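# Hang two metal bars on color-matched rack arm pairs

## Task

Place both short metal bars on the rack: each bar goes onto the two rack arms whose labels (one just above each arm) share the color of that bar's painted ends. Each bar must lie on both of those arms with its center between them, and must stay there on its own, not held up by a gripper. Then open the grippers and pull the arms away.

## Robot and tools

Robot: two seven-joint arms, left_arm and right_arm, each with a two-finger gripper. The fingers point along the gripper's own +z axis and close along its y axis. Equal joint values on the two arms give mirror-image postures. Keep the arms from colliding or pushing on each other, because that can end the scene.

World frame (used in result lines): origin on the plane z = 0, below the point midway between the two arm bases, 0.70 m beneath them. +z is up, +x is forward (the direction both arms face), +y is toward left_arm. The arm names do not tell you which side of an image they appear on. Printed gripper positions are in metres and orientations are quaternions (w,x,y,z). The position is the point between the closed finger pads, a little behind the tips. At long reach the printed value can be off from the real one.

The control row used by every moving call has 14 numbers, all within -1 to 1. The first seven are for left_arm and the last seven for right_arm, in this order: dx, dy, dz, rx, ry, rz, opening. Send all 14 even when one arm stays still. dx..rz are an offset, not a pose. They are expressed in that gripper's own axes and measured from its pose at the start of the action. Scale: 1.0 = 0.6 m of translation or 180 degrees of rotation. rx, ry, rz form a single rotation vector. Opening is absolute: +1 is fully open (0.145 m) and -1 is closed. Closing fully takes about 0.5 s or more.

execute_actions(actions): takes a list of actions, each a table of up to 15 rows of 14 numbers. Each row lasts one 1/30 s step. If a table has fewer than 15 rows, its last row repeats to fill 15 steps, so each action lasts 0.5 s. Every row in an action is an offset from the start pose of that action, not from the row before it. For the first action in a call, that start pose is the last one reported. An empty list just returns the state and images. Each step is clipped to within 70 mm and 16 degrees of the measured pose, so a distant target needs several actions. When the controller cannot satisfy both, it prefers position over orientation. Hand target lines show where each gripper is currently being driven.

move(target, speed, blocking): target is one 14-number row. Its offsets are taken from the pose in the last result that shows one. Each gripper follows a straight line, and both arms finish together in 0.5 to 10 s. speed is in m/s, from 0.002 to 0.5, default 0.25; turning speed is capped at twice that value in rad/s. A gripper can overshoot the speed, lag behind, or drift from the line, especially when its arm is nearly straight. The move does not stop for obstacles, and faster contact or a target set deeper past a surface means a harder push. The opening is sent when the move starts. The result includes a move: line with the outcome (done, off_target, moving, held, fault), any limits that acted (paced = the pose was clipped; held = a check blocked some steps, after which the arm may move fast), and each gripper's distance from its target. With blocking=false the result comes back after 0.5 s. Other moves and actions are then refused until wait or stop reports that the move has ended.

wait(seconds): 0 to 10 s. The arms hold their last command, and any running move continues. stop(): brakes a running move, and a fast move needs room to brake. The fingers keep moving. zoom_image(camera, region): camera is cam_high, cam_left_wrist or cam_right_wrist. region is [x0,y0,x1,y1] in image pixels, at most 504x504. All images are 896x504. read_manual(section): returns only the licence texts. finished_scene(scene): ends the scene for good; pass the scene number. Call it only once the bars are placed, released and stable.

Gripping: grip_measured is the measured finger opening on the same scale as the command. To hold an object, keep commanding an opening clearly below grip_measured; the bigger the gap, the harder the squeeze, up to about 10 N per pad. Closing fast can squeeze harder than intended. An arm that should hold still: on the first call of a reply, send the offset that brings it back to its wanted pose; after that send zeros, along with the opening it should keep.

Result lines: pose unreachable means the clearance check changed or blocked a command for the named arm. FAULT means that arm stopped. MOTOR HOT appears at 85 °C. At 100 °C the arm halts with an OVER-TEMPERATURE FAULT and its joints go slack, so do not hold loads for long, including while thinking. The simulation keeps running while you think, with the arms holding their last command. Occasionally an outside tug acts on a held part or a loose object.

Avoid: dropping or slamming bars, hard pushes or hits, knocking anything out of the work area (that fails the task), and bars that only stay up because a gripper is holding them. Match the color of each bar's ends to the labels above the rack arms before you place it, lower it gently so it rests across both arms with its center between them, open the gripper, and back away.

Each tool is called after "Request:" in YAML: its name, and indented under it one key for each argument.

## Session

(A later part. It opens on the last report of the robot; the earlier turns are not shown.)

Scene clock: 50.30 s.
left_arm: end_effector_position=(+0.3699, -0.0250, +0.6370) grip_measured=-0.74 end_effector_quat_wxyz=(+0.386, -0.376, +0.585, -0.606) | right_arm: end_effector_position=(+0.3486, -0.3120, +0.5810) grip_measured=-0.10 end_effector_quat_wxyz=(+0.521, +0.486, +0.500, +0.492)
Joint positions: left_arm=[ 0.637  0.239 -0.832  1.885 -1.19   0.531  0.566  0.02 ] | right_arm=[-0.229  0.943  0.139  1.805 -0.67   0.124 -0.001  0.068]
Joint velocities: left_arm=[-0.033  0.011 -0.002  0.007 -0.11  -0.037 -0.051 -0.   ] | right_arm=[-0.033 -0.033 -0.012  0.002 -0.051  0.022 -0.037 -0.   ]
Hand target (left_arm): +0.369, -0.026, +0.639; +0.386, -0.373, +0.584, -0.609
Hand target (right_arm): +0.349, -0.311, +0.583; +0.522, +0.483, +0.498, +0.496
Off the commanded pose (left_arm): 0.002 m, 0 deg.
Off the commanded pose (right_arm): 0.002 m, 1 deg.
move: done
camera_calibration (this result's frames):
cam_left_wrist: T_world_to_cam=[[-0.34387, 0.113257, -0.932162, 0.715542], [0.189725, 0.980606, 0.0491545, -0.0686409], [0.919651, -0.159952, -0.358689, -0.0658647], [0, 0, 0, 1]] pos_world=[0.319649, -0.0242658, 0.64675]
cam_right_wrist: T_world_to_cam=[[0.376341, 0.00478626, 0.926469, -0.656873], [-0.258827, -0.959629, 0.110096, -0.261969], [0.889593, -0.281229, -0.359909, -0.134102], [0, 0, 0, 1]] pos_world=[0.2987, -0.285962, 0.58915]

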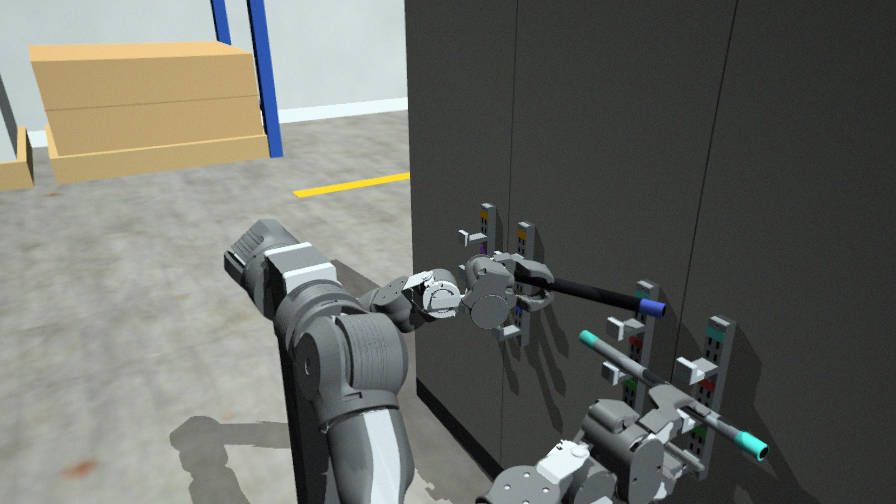

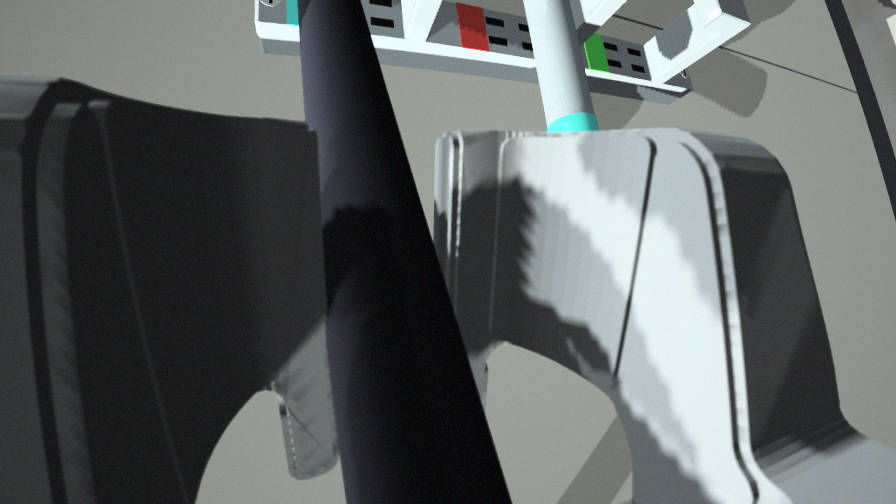

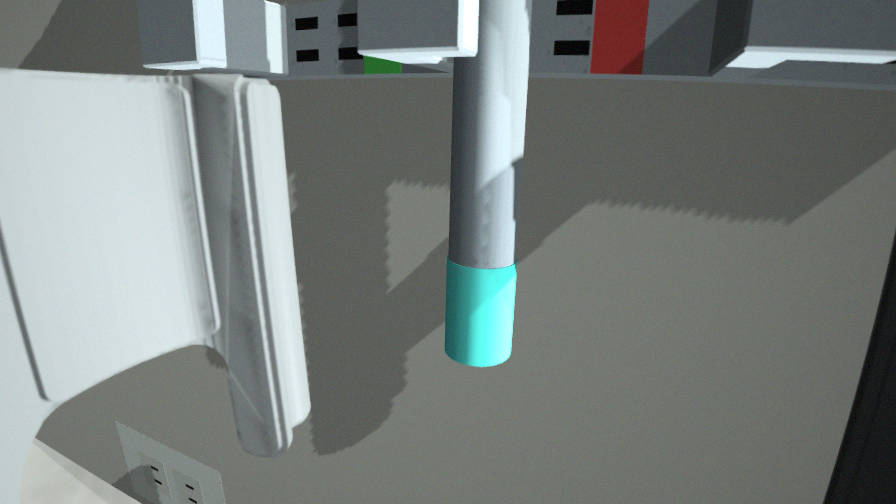

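Request:
move:
  target: [-0.07,0,-0.16,0,0,0,-1, 0,0,0,0,0,0,-0.1]
  speed: 0.1

Scene clock: 52.67 s.
left_arm: end_effector_position=(+0.2999, +0.0525, +0.6277) grip_measured=-0.74 end_effector_quat_wxyz=(+0.379, -0.383, +0.590, -0.601) | right_arm: end_effector_position=(+0.3486, -0.3120, +0.5810) grip_measured=-0.10 end_effector_quat_wxyz=(+0.521, +0.486, +0.500, +0.492)
Joint positions: left_arm=[ 0.293  0.638 -0.649  2.338 -1.071  0.529  0.531  0.02 ] | right_arm=[-0.229  0.943  0.139  1.805 -0.67   0.123 -0.001  0.068]
Joint velocities: left_arm=[-0.077  0.077 -0.012  0.007  0.007 -0.051  0.051 -0.   ] | right_arm=[ 0.033  0.033 -0.022  0.007 -0.007  0.051 -0.066 -0.   ]
Hand target (left_arm): +0.300, +0.053, +0.632; +0.383, -0.379, +0.585, -0.607
Hand target (right_arm): +0.349, -0.312, +0.581; +0.521, +0.486, +0.500, +0.492
Off the commanded pose (left_arm): 0.006 m, 1 deg.
Off the commanded pose (right_arm): 0.000 m, 0 deg.
move: off_target (left_arm)
camera_calibration (this result's frames):
cam_left_wrist: T_world_to_cam=[[-0.366796, 0.115284, -0.923131, 0.675146], [0.190826, 0.980516, 0.0466285, -0.12961], [0.91052, -0.159054, -0.381648, 0.0246397], [0, 0, 0, 1]] pos_world=[0.249938, 0.0531695, 0.638695]
cam_right_wrist: T_world_to_cam=[[0.376355, 0.00493856, 0.926462, -0.656825], [-0.25846, -0.959726, 0.11011, -0.262075], [0.889694, -0.280894, -0.359921, -0.13401], [0, 0, 0, 1]] pos_world=[0.298692, -0.285919, 0.589148]

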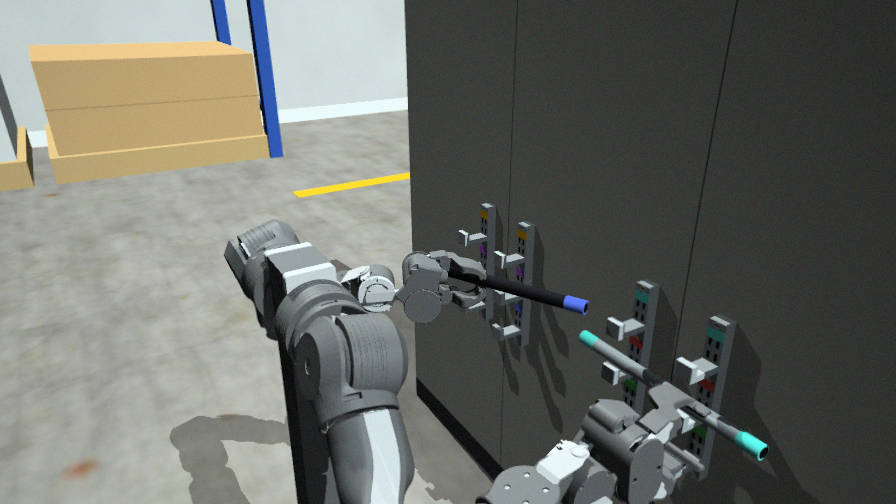

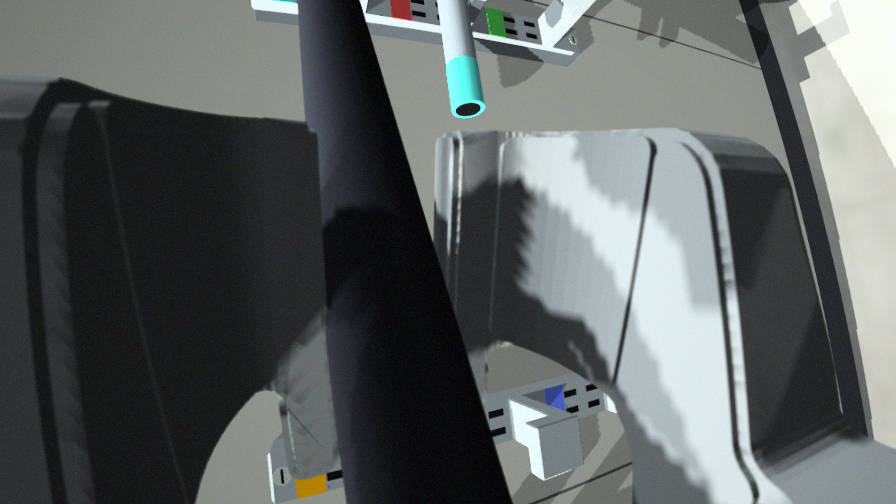

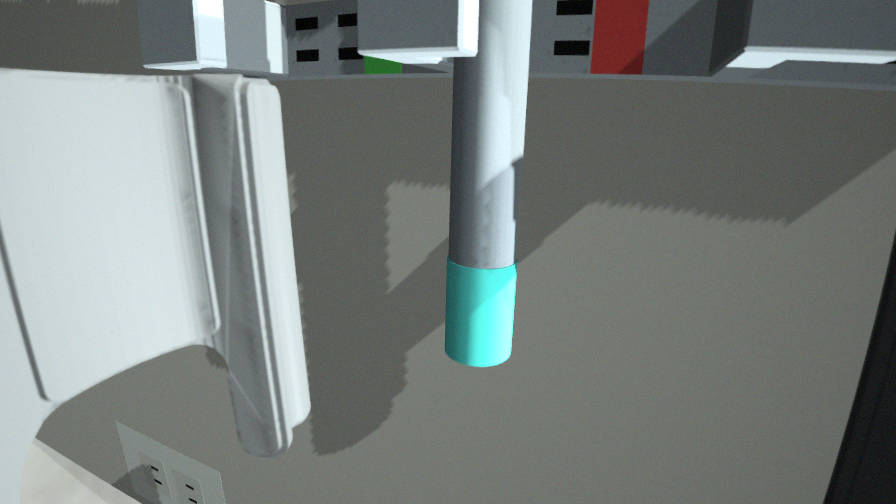

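Request:
move:
  target: [-0.246,0.208,-0.063,0,-0.11,0,-1, 0,0,0,0,0,0,-0.1]
  speed: 0.12

Scene clock: 55.07 s.
left_arm: end_effector_position=(+0.3283, +0.1996, +0.4965) grip_measured=-0.74 end_effector_quat_wxyz=(+0.470, -0.488, +0.519, -0.522) | right_arm: end_effector_position=(+0.3486, -0.3120, +0.5810) grip_measured=-0.10 end_effector_quat_wxyz=(+0.521, +0.486, +0.500, +0.492)
Joint positions: left_arm=[-0.191  0.685 -0.285  1.833 -0.921  0.298 -0.148  0.02 ] | right_arm=[-0.229  0.943  0.139  1.805 -0.67   0.123 -0.001  0.068]
Joint velocities: left_arm=[ 0.033  0.077 -0.017  0.007  0.007  0.051 -0.066 -0.   ] | right_arm=[ 0.033 -0.055  0.007  0.002 -0.007  0.022 -0.022  0.   ]
Hand target (left_arm): +0.329, +0.200, +0.501; +0.475, -0.483, +0.512, -0.528
Hand target (right_arm): +0.349, -0.312, +0.581; +0.521, +0.486, +0.500, +0.492
Off the commanded pose (left_arm): 0.004 m, 1 deg.
Off the commanded pose (right_arm): 0.000 m, 0 deg.
move: off_target (left_arm)
camera_calibration (this result's frames):
cam_left_wrist: T_world_to_cam=[[-0.406077, -0.023031, -0.913549, 0.58328], [-0.154827, 0.986964, 0.0439395, -0.159566], [0.900628, 0.159285, -0.404349, -0.0768796], [0, 0, 0, 1]] pos_world=[0.281391, 0.183165, 0.508779]
cam_right_wrist: T_world_to_cam=[[0.376355, 0.00493856, 0.926462, -0.656825], [-0.25846, -0.959726, 0.11011, -0.262075], [0.889694, -0.280894, -0.359921, -0.13401], [0, 0, 0, 1]] pos_world=[0.298692, -0.285919, 0.589148]

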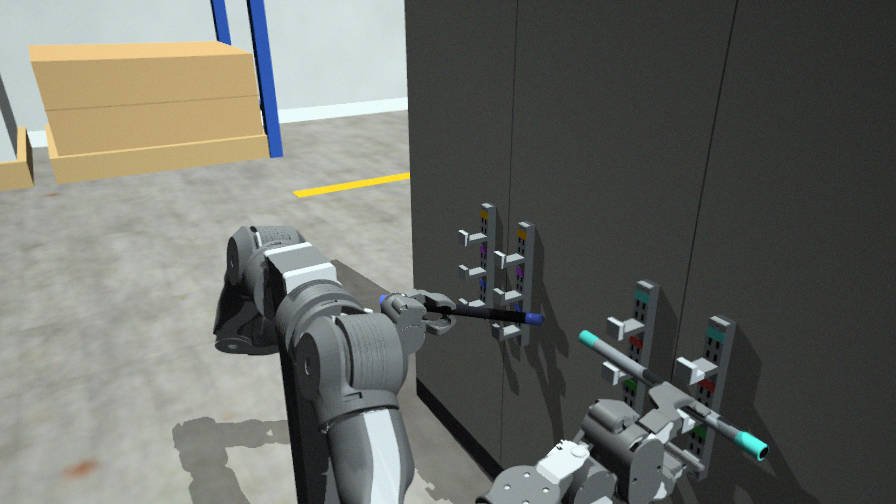

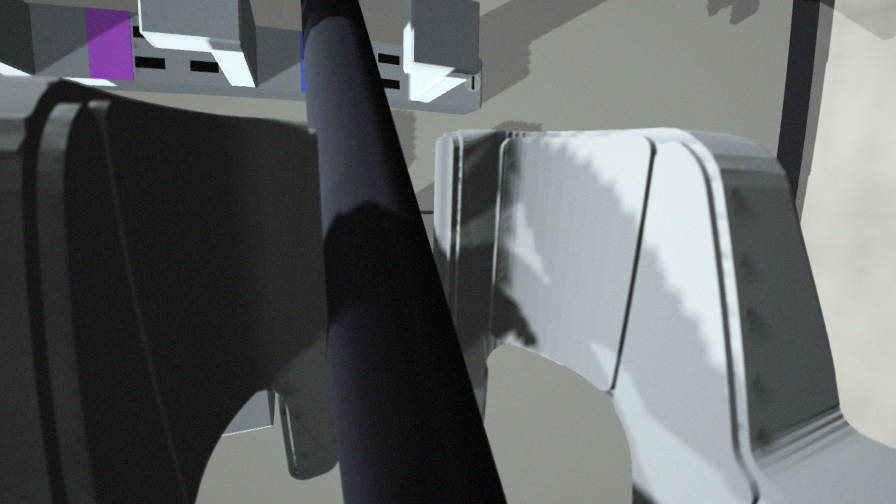

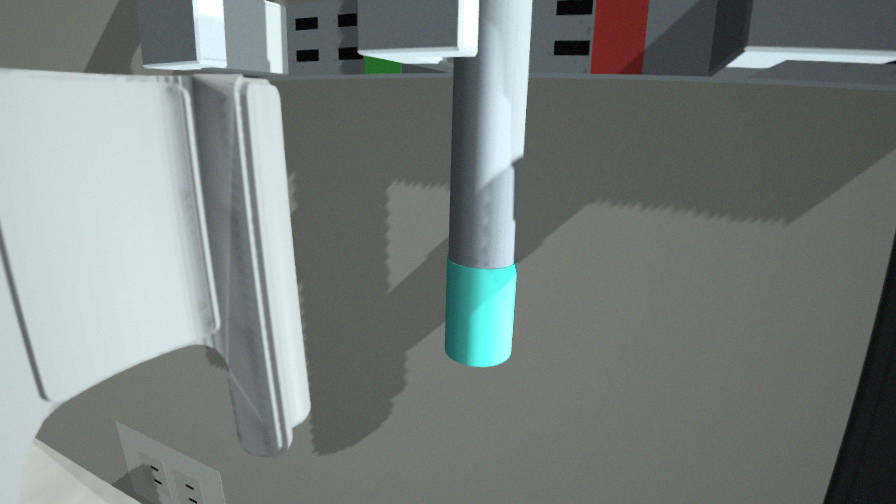

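Request:
move:
  target: [0,0,-0.08,0,0,0,-1, 0,0,0,0,0,0,-0.1]
  speed: 0.1

Request:
move:
  target: [0,0.055,0,0,0,0,-1, 0,0,0,0,0,0,-0.1]
  speed: 0.1

Request:
move:
  target: [0,0,0.13,0,0,0,-1, 0,0,0,0,0,0,-0.1]
  speed: 0.04

Scene clock: 58.10 s.
left_arm: end_effector_position=(+0.2795, +0.2038, +0.4910) grip_measured=-0.74 end_effector_quat_wxyz=(+0.463, -0.496, +0.522, -0.516) | right_arm: end_effector_position=(+0.3486, -0.3120, +0.5810) grip_measured=-0.10 end_effector_quat_wxyz=(+0.521, +0.486, +0.500, +0.492)
Joint positions: left_arm=[-0.476  0.708 -0.174  1.974 -0.933  0.303 -0.228  0.02 ] | right_arm=[-0.229  0.943  0.139  1.805 -0.67   0.123 -0.001  0.068]
Joint velocities: left_arm=[-0.011 -0.011 -0.002 -0.002  0.037 -0.007  0.066 -0.   ] | right_arm=[-0.033 -0.033  0.002 -0.012 -0.037 -0.081 -0.007 -0.   ]
Hand target (left_arm): +0.280, +0.203, +0.497; +0.469, -0.489, +0.517, -0.522
Hand target (right_arm): +0.349, -0.312, +0.581; +0.521, +0.486, +0.500, +0.492
Off the commanded pose (left_arm): 0.006 m, 1 deg.
Off the commanded pose (right_arm): 0.000 m, 0 deg.
move: off_target (left_arm)
camera_calibration (this result's frames):
cam_left_wrist: T_world_to_cam=[[-0.427779, -0.0283026, -0.90344, 0.560671], [-0.158057, 0.986452, 0.0439367, -0.170024], [0.889957, 0.16159, -0.426457, -0.0224483], [0, 0, 0, 1]] pos_world=[0.232948, 0.187216, 0.504429]
cam_right_wrist: T_world_to_cam=[[0.376355, 0.00493856, 0.926462, -0.656825], [-0.25846, -0.959726, 0.11011, -0.262075], [0.889694, -0.280894, -0.359921, -0.13401], [0, 0, 0, 1]] pos_world=[0.298692, -0.285919, 0.589148]

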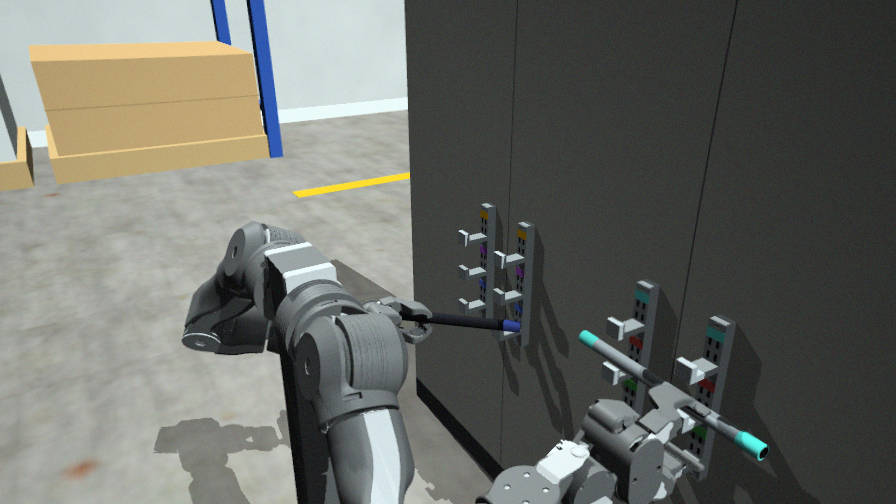

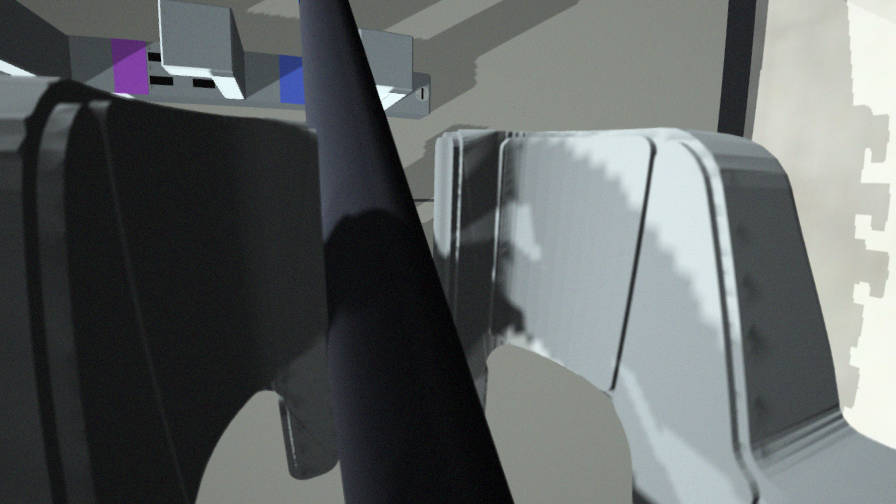

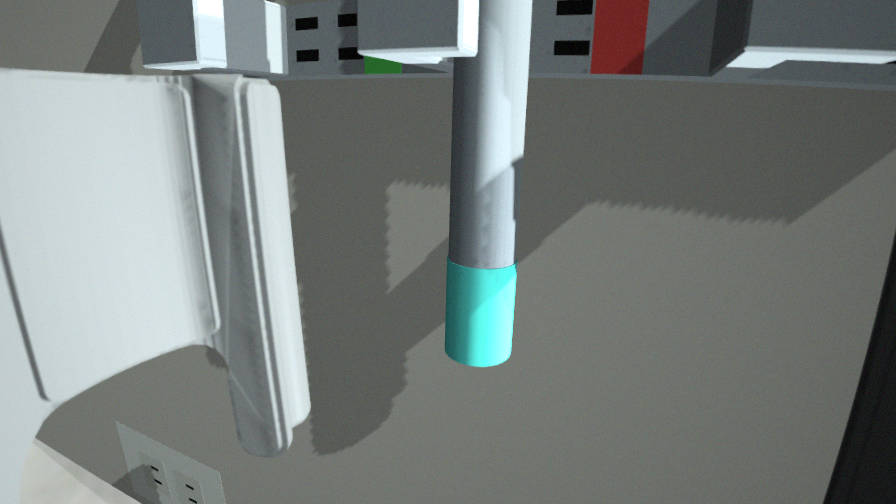

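Scene clock: 58.83 s.
left_arm: end_effector_position=(+0.2779, +0.2036, +0.4550) grip_measured=-0.74 end_effector_quat_wxyz=(-0.460, +0.501, -0.526, +0.511) | right_arm: end_effector_position=(+0.3486, -0.3120, +0.5810) grip_measured=-0.10 end_effector_quat_wxyz=(+0.521, +0.486, +0.500, +0.492)
Joint positions: left_arm=[-0.441  0.637 -0.229  1.818 -0.975  0.247 -0.315  0.02 ] | right_arm=[-0.229  0.943  0.139  1.805 -0.67   0.123 -0.001  0.068]
Joint velocities: left_arm=[-0.077 -0.033 -0.042 -0.002 -0.037  0.095 -0.022 -0.   ] | right_arm=[ 0.055  0.055 -0.002 -0.007 -0.007 -0.007  0.022 -0.   ]
Hand target (left_arm): +0.279, +0.203, +0.458; -0.464, +0.496, -0.522, +0.516
Hand target (right_arm): +0.349, -0.312, +0.581; +0.521, +0.486, +0.500, +0.492
Off the commanded pose (left_arm): 0.003 m, 1 deg.
Off the commanded pose (right_arm): 0.000 m, 0 deg.
move: done
camera_calibration (this result's frames):
cam_left_wrist: T_world_to_cam=[[-0.442585, -0.0282127, -0.896283, 0.528301], [-0.159398, 0.986063, 0.0476723, -0.169793], [0.882446, 0.163965, -0.440914, -0.0281706], [0, 0, 0, 1]] pos_world=[0.231612, 0.186951, 0.469181]
cam_right_wrist: T_world_to_cam=[[0.376355, 0.00493856, 0.926462, -0.656825], [-0.25846, -0.959726, 0.11011, -0.262075], [0.889694, -0.280894, -0.359921, -0.13401], [0, 0, 0, 1]] pos_world=[0.298692, -0.285919, 0.589148]

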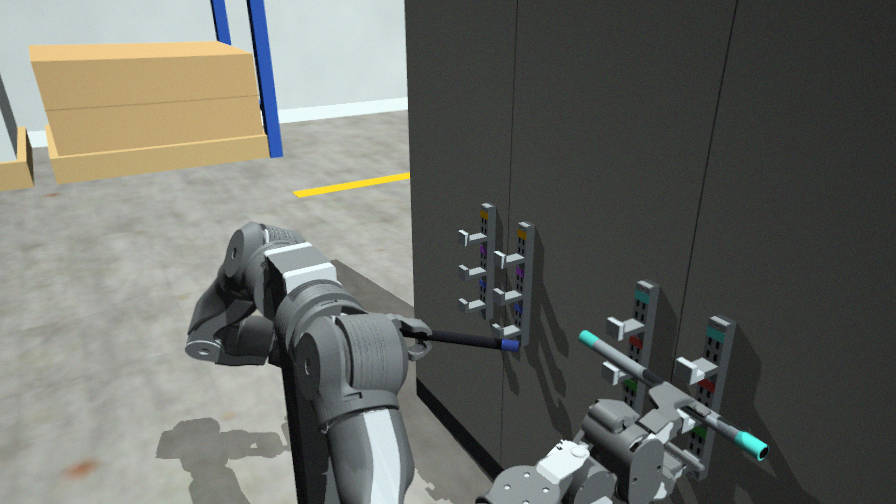

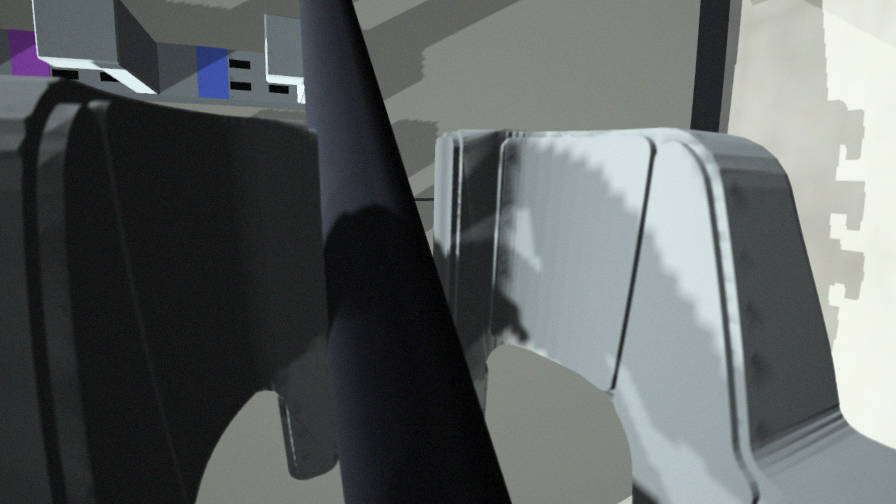

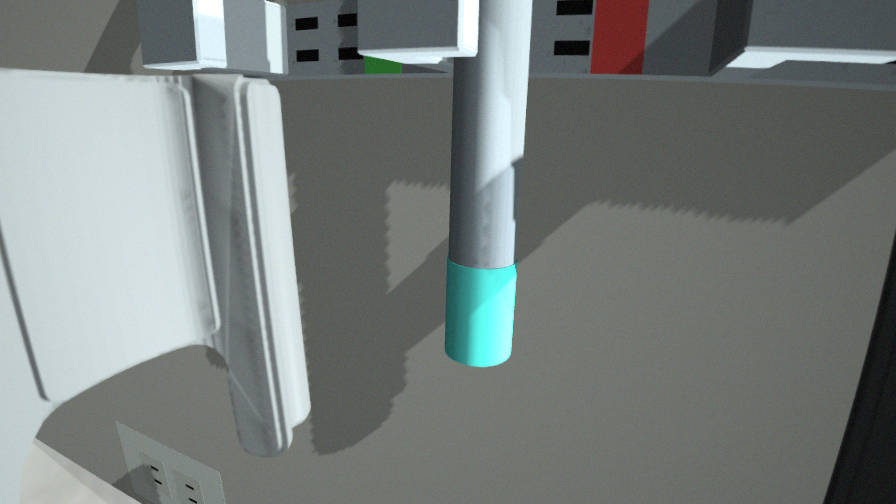

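Scene clock: 61.00 s.
left_arm: end_effector_position=(+0.3554, +0.1987, +0.4517) grip_measured=-0.74 end_effector_quat_wxyz=(+0.461, -0.500, +0.527, -0.510) | right_arm: end_effector_position=(+0.3486, -0.3120, +0.5810) grip_measured=-0.10 end_effector_quat_wxyz=(+0.521, +0.486, +0.500, +0.492)
Joint positions: left_arm=[-0.045  0.558 -0.346  1.554 -0.976  0.203 -0.194  0.02 ] | right_arm=[-0.229  0.943  0.139  1.805 -0.67   0.123 -0.001  0.068]
Joint velocities: left_arm=[-0.033  0.011 -0.022 -0.007 -0.051 -0.007  0.007 -0.   ] | right_arm=[-0.011  0.011 -0.002 -0.002 -0.007 -0.095  0.051  0.   ]
Hand target (left_arm): +0.356, +0.198, +0.452; +0.461, -0.498, +0.527, -0.511
Hand target (right_arm): +0.349, -0.312, +0.581; +0.521, +0.486, +0.500, +0.492
Off the commanded pose (left_arm): 0.001 m, 0 deg.
Off the commanded pose (right_arm): 0.000 m, 0 deg.
move: done
camera_calibration (this result's frames):
cam_left_wrist: T_world_to_cam=[[-0.442273, -0.0243462, -0.89655, 0.558731], [-0.159438, 0.985844, 0.0518806, -0.154226], [0.882595, 0.16589, -0.439893, -0.0981359], [0, 0, 0, 1]] pos_world=[0.309136, 0.181926, 0.465762]
cam_right_wrist: T_world_to_cam=[[0.376355, 0.00493856, 0.926462, -0.656825], [-0.25846, -0.959726, 0.11011, -0.262075], [0.889694, -0.280894, -0.359921, -0.13401], [0, 0, 0, 1]] pos_world=[0.298692, -0.285919, 0.589148]

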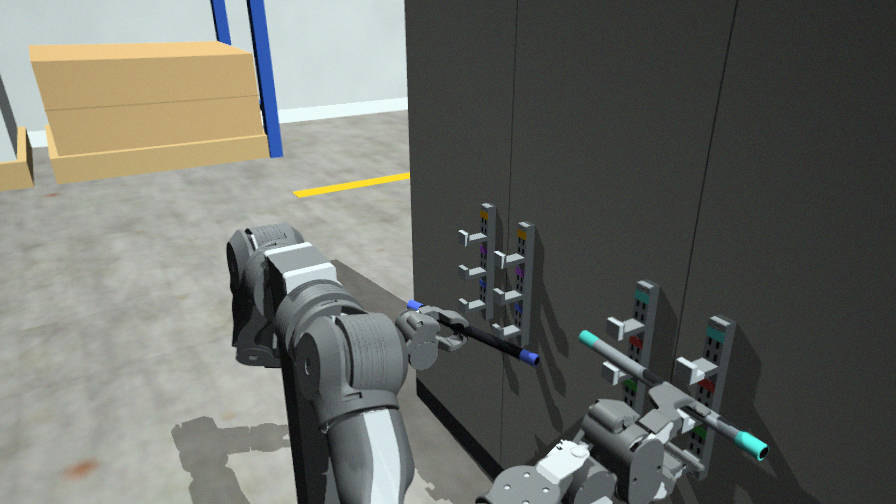

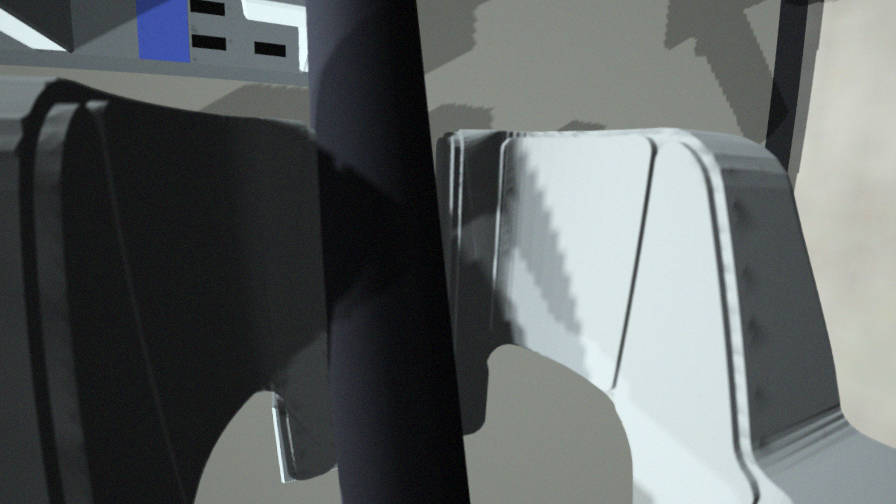

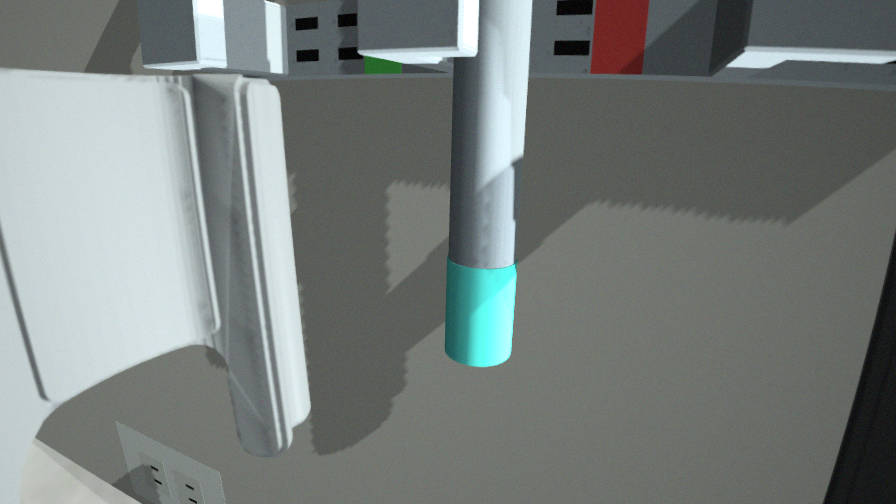

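Request:
move:
  target: [0,0,0.035,0,0,0,-1, 0,0,0,0,0,0,-0.1]
  speed: 0.04

Request:
zoom_image:
  camera: "cam_high"
  region: [380, 190, 620, 390]

Scene clock: 62.20 s.
left_arm: end_effector_position=(+0.3757, +0.1983, +0.4501) grip_measured=-0.73 end_effector_quat_wxyz=(-0.462, +0.501, -0.527, +0.509) | right_arm: end_effector_position=(+0.3486, -0.3120, +0.5810) grip_measured=-0.10 end_effector_quat_wxyz=(+0.521, +0.486, +0.500, +0.492)
Joint positions: left_arm=[ 0.052  0.528 -0.37   1.462 -0.98   0.183 -0.18   0.02 ] | right_arm=[-0.229  0.943  0.139  1.805 -0.67   0.123 -0.001  0.068]
Joint velocities: left_arm=[-0.055  0.033  0.002 -0.002 -0.007 -0.051  0.037  0.   ] | right_arm=[ 0.077 -0.011 -0.002  0.007 -0.051 -0.066 -0.022  0.   ]
Hand target (left_arm): +0.376, +0.197, +0.451; -0.462, +0.499, -0.527, +0.510
Hand target (right_arm): +0.349, -0.312, +0.581; +0.521, +0.486, +0.500, +0.492
Off the commanded pose (left_arm): 0.001 m, 0 deg.
Off the commanded pose (right_arm): 0.000 m, 0 deg.
move: done
camera_calibration (this result's frames):
cam_left_wrist: T_world_to_cam=[[-0.44433, -0.0243868, -0.895531, 0.566624], [-0.161877, 0.985361, 0.0534844, -0.150275], [0.881117, 0.16873, -0.441773, -0.115816], [0, 0, 0, 1]] pos_world=[0.32949, 0.181435, 0.464303]
cam_right_wrist: T_world_to_cam=[[0.376355, 0.00493856, 0.926462, -0.656825], [-0.25846, -0.959726, 0.11011, -0.262075], [0.889694, -0.280894, -0.359921, -0.13401], [0, 0, 0, 1]] pos_world=[0.298692, -0.285919, 0.589148]

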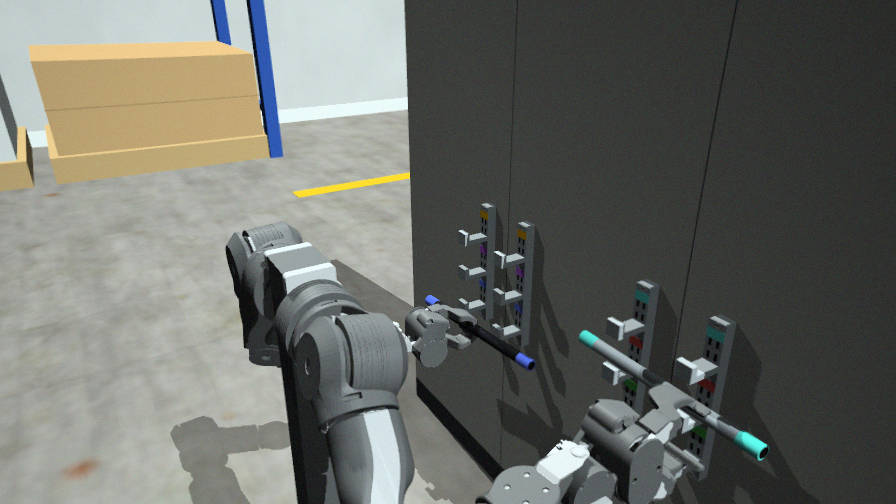

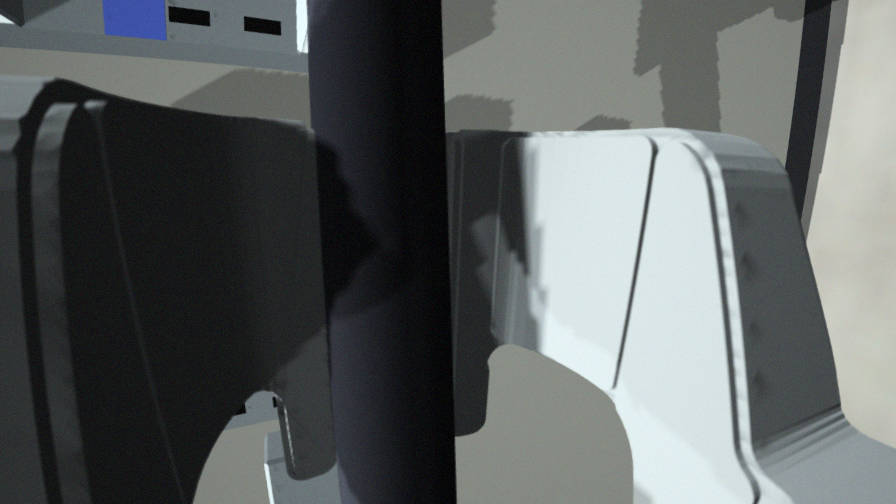

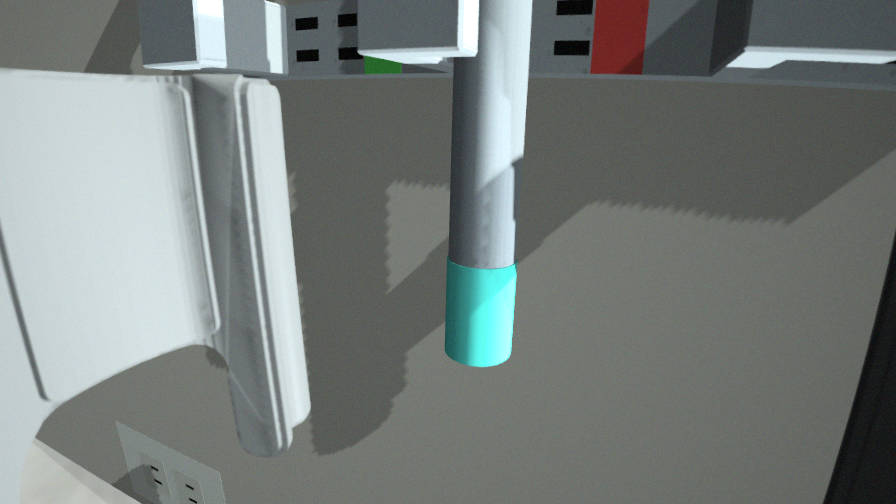

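Region (380, 190, 620, 390) of cam_high's 896x504 image, scaled by 2.100, with more detail than that image has.

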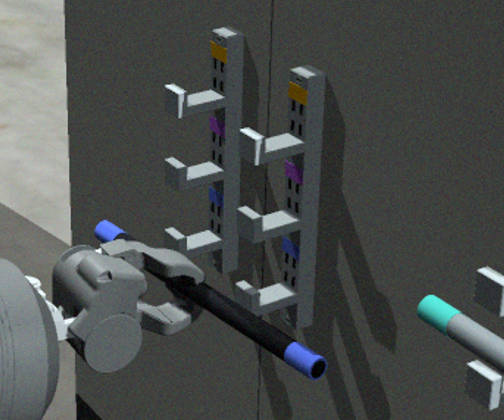

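Request:
move:
  target: [-0.015,-0.085,-0.015,0,0,0,-1, 0,0,0,0,0,0,-0.1]
  speed: 0.06

Request:
move:
  target: [0,0,0.07,0,0,0,-1, 0,0,0,0,0,0,-0.1]
  speed: 0.05

Request:
zoom_image:
  camera: "cam_high"
  region: [380, 190, 620, 390]

Scene clock: 64.47 s.
left_arm: end_effector_position=(+0.3695, +0.2076, +0.4987) grip_measured=-0.73 end_effector_quat_wxyz=(-0.459, +0.501, -0.530, +0.508) | right_arm: end_effector_position=(+0.3486, -0.3120, +0.5810) grip_measured=-0.10 end_effector_quat_wxyz=(+0.521, +0.486, +0.500, +0.492)
Joint positions: left_arm=[ 0.011  0.646 -0.297  1.701 -0.914  0.236 -0.006  0.02 ] | right_arm=[-0.229  0.943  0.139  1.805 -0.67   0.123 -0.001  0.068]
Joint velocities: left_arm=[ 0.055 -0.033 -0.007  0.002 -0.007  0.022  0.007  0.   ] | right_arm=[-0.077 -0.077  0.012 -0.022 -0.007 -0.051  0.081 -0.   ]
Hand target (left_arm): +0.370, +0.209, +0.501; -0.461, +0.501, -0.527, +0.508
Hand target (right_arm): +0.349, -0.312, +0.581; +0.521, +0.486, +0.500, +0.492
Off the commanded pose (left_arm): 0.003 m, 0 deg.
Off the commanded pose (right_arm): 0.000 m, 0 deg.
move: done
camera_calibration (this result's frames):
cam_left_wrist: T_world_to_cam=[[-0.450215, -0.0226149, -0.892634, 0.607987], [-0.157235, 0.986066, 0.0543222, -0.165283], [0.878967, 0.16481, -0.447497, -0.0859379], [0, 0, 0, 1]] pos_world=[0.323273, 0.190893, 0.513232]
cam_right_wrist: T_world_to_cam=[[0.376355, 0.00493856, 0.926462, -0.656825], [-0.25846, -0.959726, 0.11011, -0.262075], [0.889694, -0.280894, -0.359921, -0.13401], [0, 0, 0, 1]] pos_world=[0.298692, -0.285919, 0.589148]

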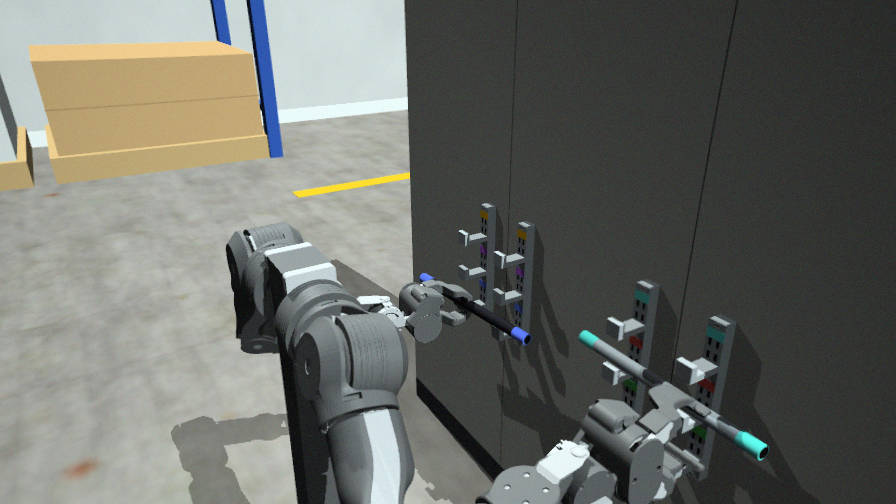

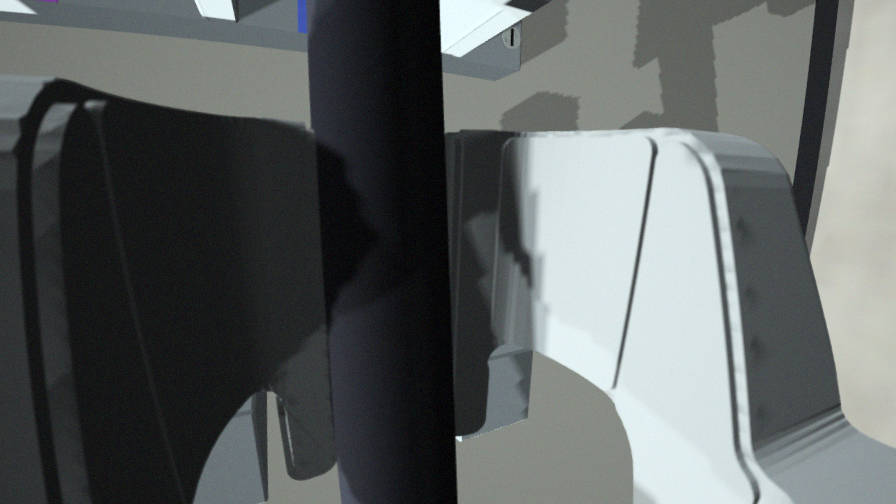

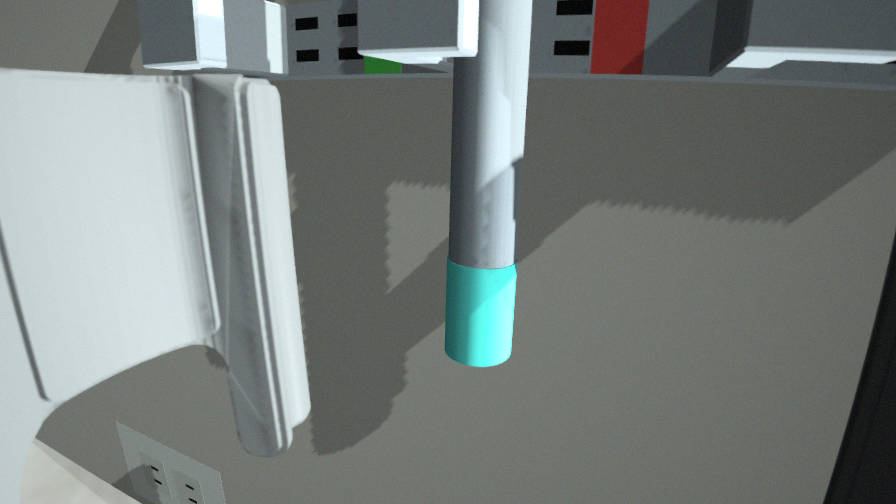

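Scene clock: 65.53 s.
left_arm: end_effector_position=(+0.4111, +0.2061, +0.4963) grip_measured=-0.73 end_effector_quat_wxyz=(-0.460, +0.503, -0.529, +0.506) | right_arm: end_effector_position=(+0.3486, -0.3120, +0.5810) grip_measured=-0.10 end_effector_quat_wxyz=(+0.521, +0.486, +0.500, +0.492)
Joint positions: left_arm=[ 0.222  0.579 -0.376  1.495 -0.921  0.195  0.007  0.02 ] | right_arm=[-0.229  0.943  0.139  1.805 -0.67   0.123 -0.001  0.068]
Joint velocities: left_arm=[ 0.011 -0.055  0.007  0.012  0.007 -0.066 -0.051  0.   ] | right_arm=[ 0.055  0.055  0.007 -0.012 -0.037 -0.081  0.022  0.   ]
Hand target (left_arm): +0.411, +0.205, +0.497; -0.460, +0.500, -0.530, +0.508
Hand target (right_arm): +0.349, -0.312, +0.581; +0.521, +0.486, +0.500, +0.492
Off the commanded pose (left_arm): 0.002 m, 0 deg.
Off the commanded pose (right_arm): 0.000 m, 0 deg.
move: done
camera_calibration (this result's frames):
cam_left_wrist: T_world_to_cam=[[-0.451982, -0.0245822, -0.891688, 0.625163], [-0.162485, 0.985166, 0.055202, -0.155213], [0.877104, 0.169837, -0.449271, -0.122829], [0, 0, 0, 1]] pos_world=[0.365076, 0.189139, 0.510835]
cam_right_wrist: T_world_to_cam=[[0.376355, 0.00493856, 0.926462, -0.656825], [-0.25846, -0.959726, 0.11011, -0.262075], [0.889694, -0.280894, -0.359921, -0.13401], [0, 0, 0, 1]] pos_world=[0.298692, -0.285919, 0.589148]

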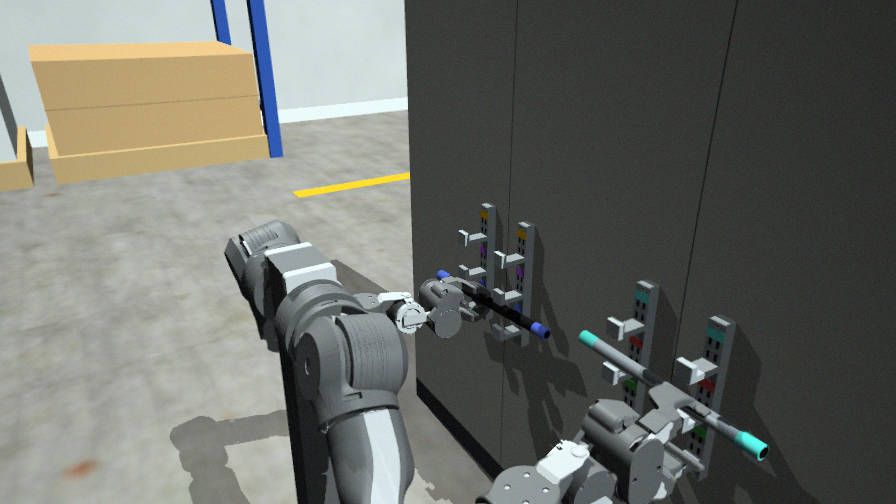

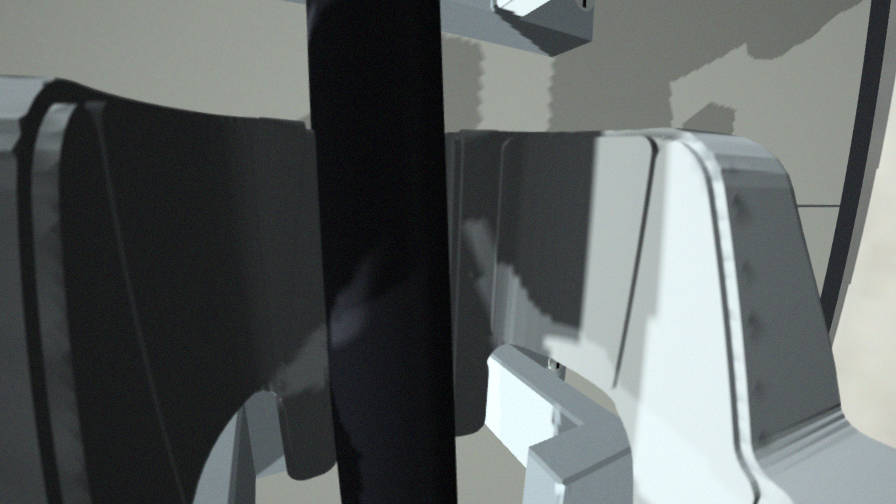

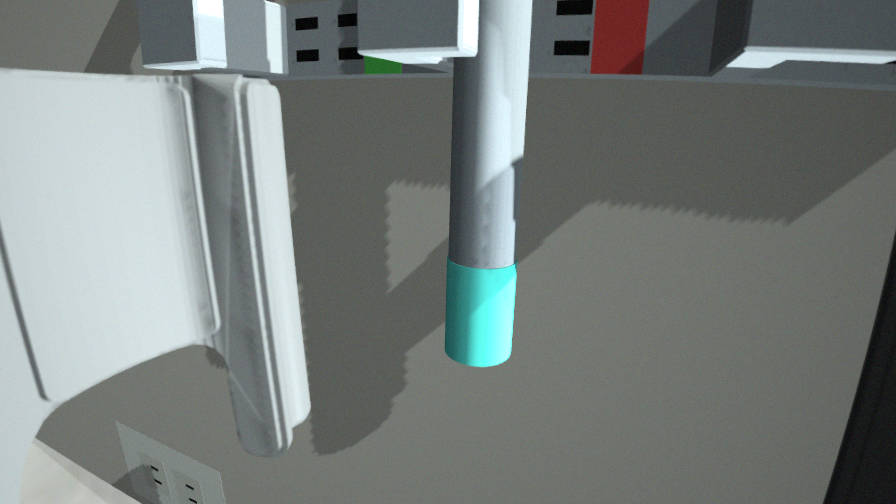

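Region (380, 190, 620, 390) of cam_high's 896x504 image, scaled by 2.100, with more detail than that image has.

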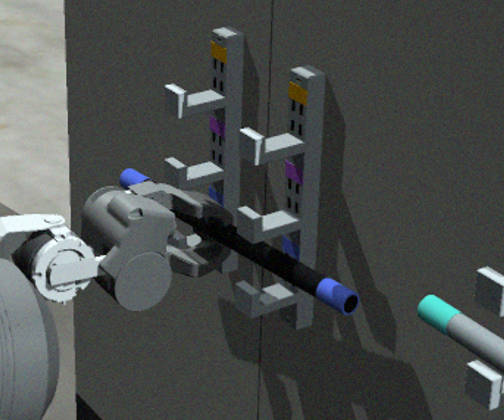

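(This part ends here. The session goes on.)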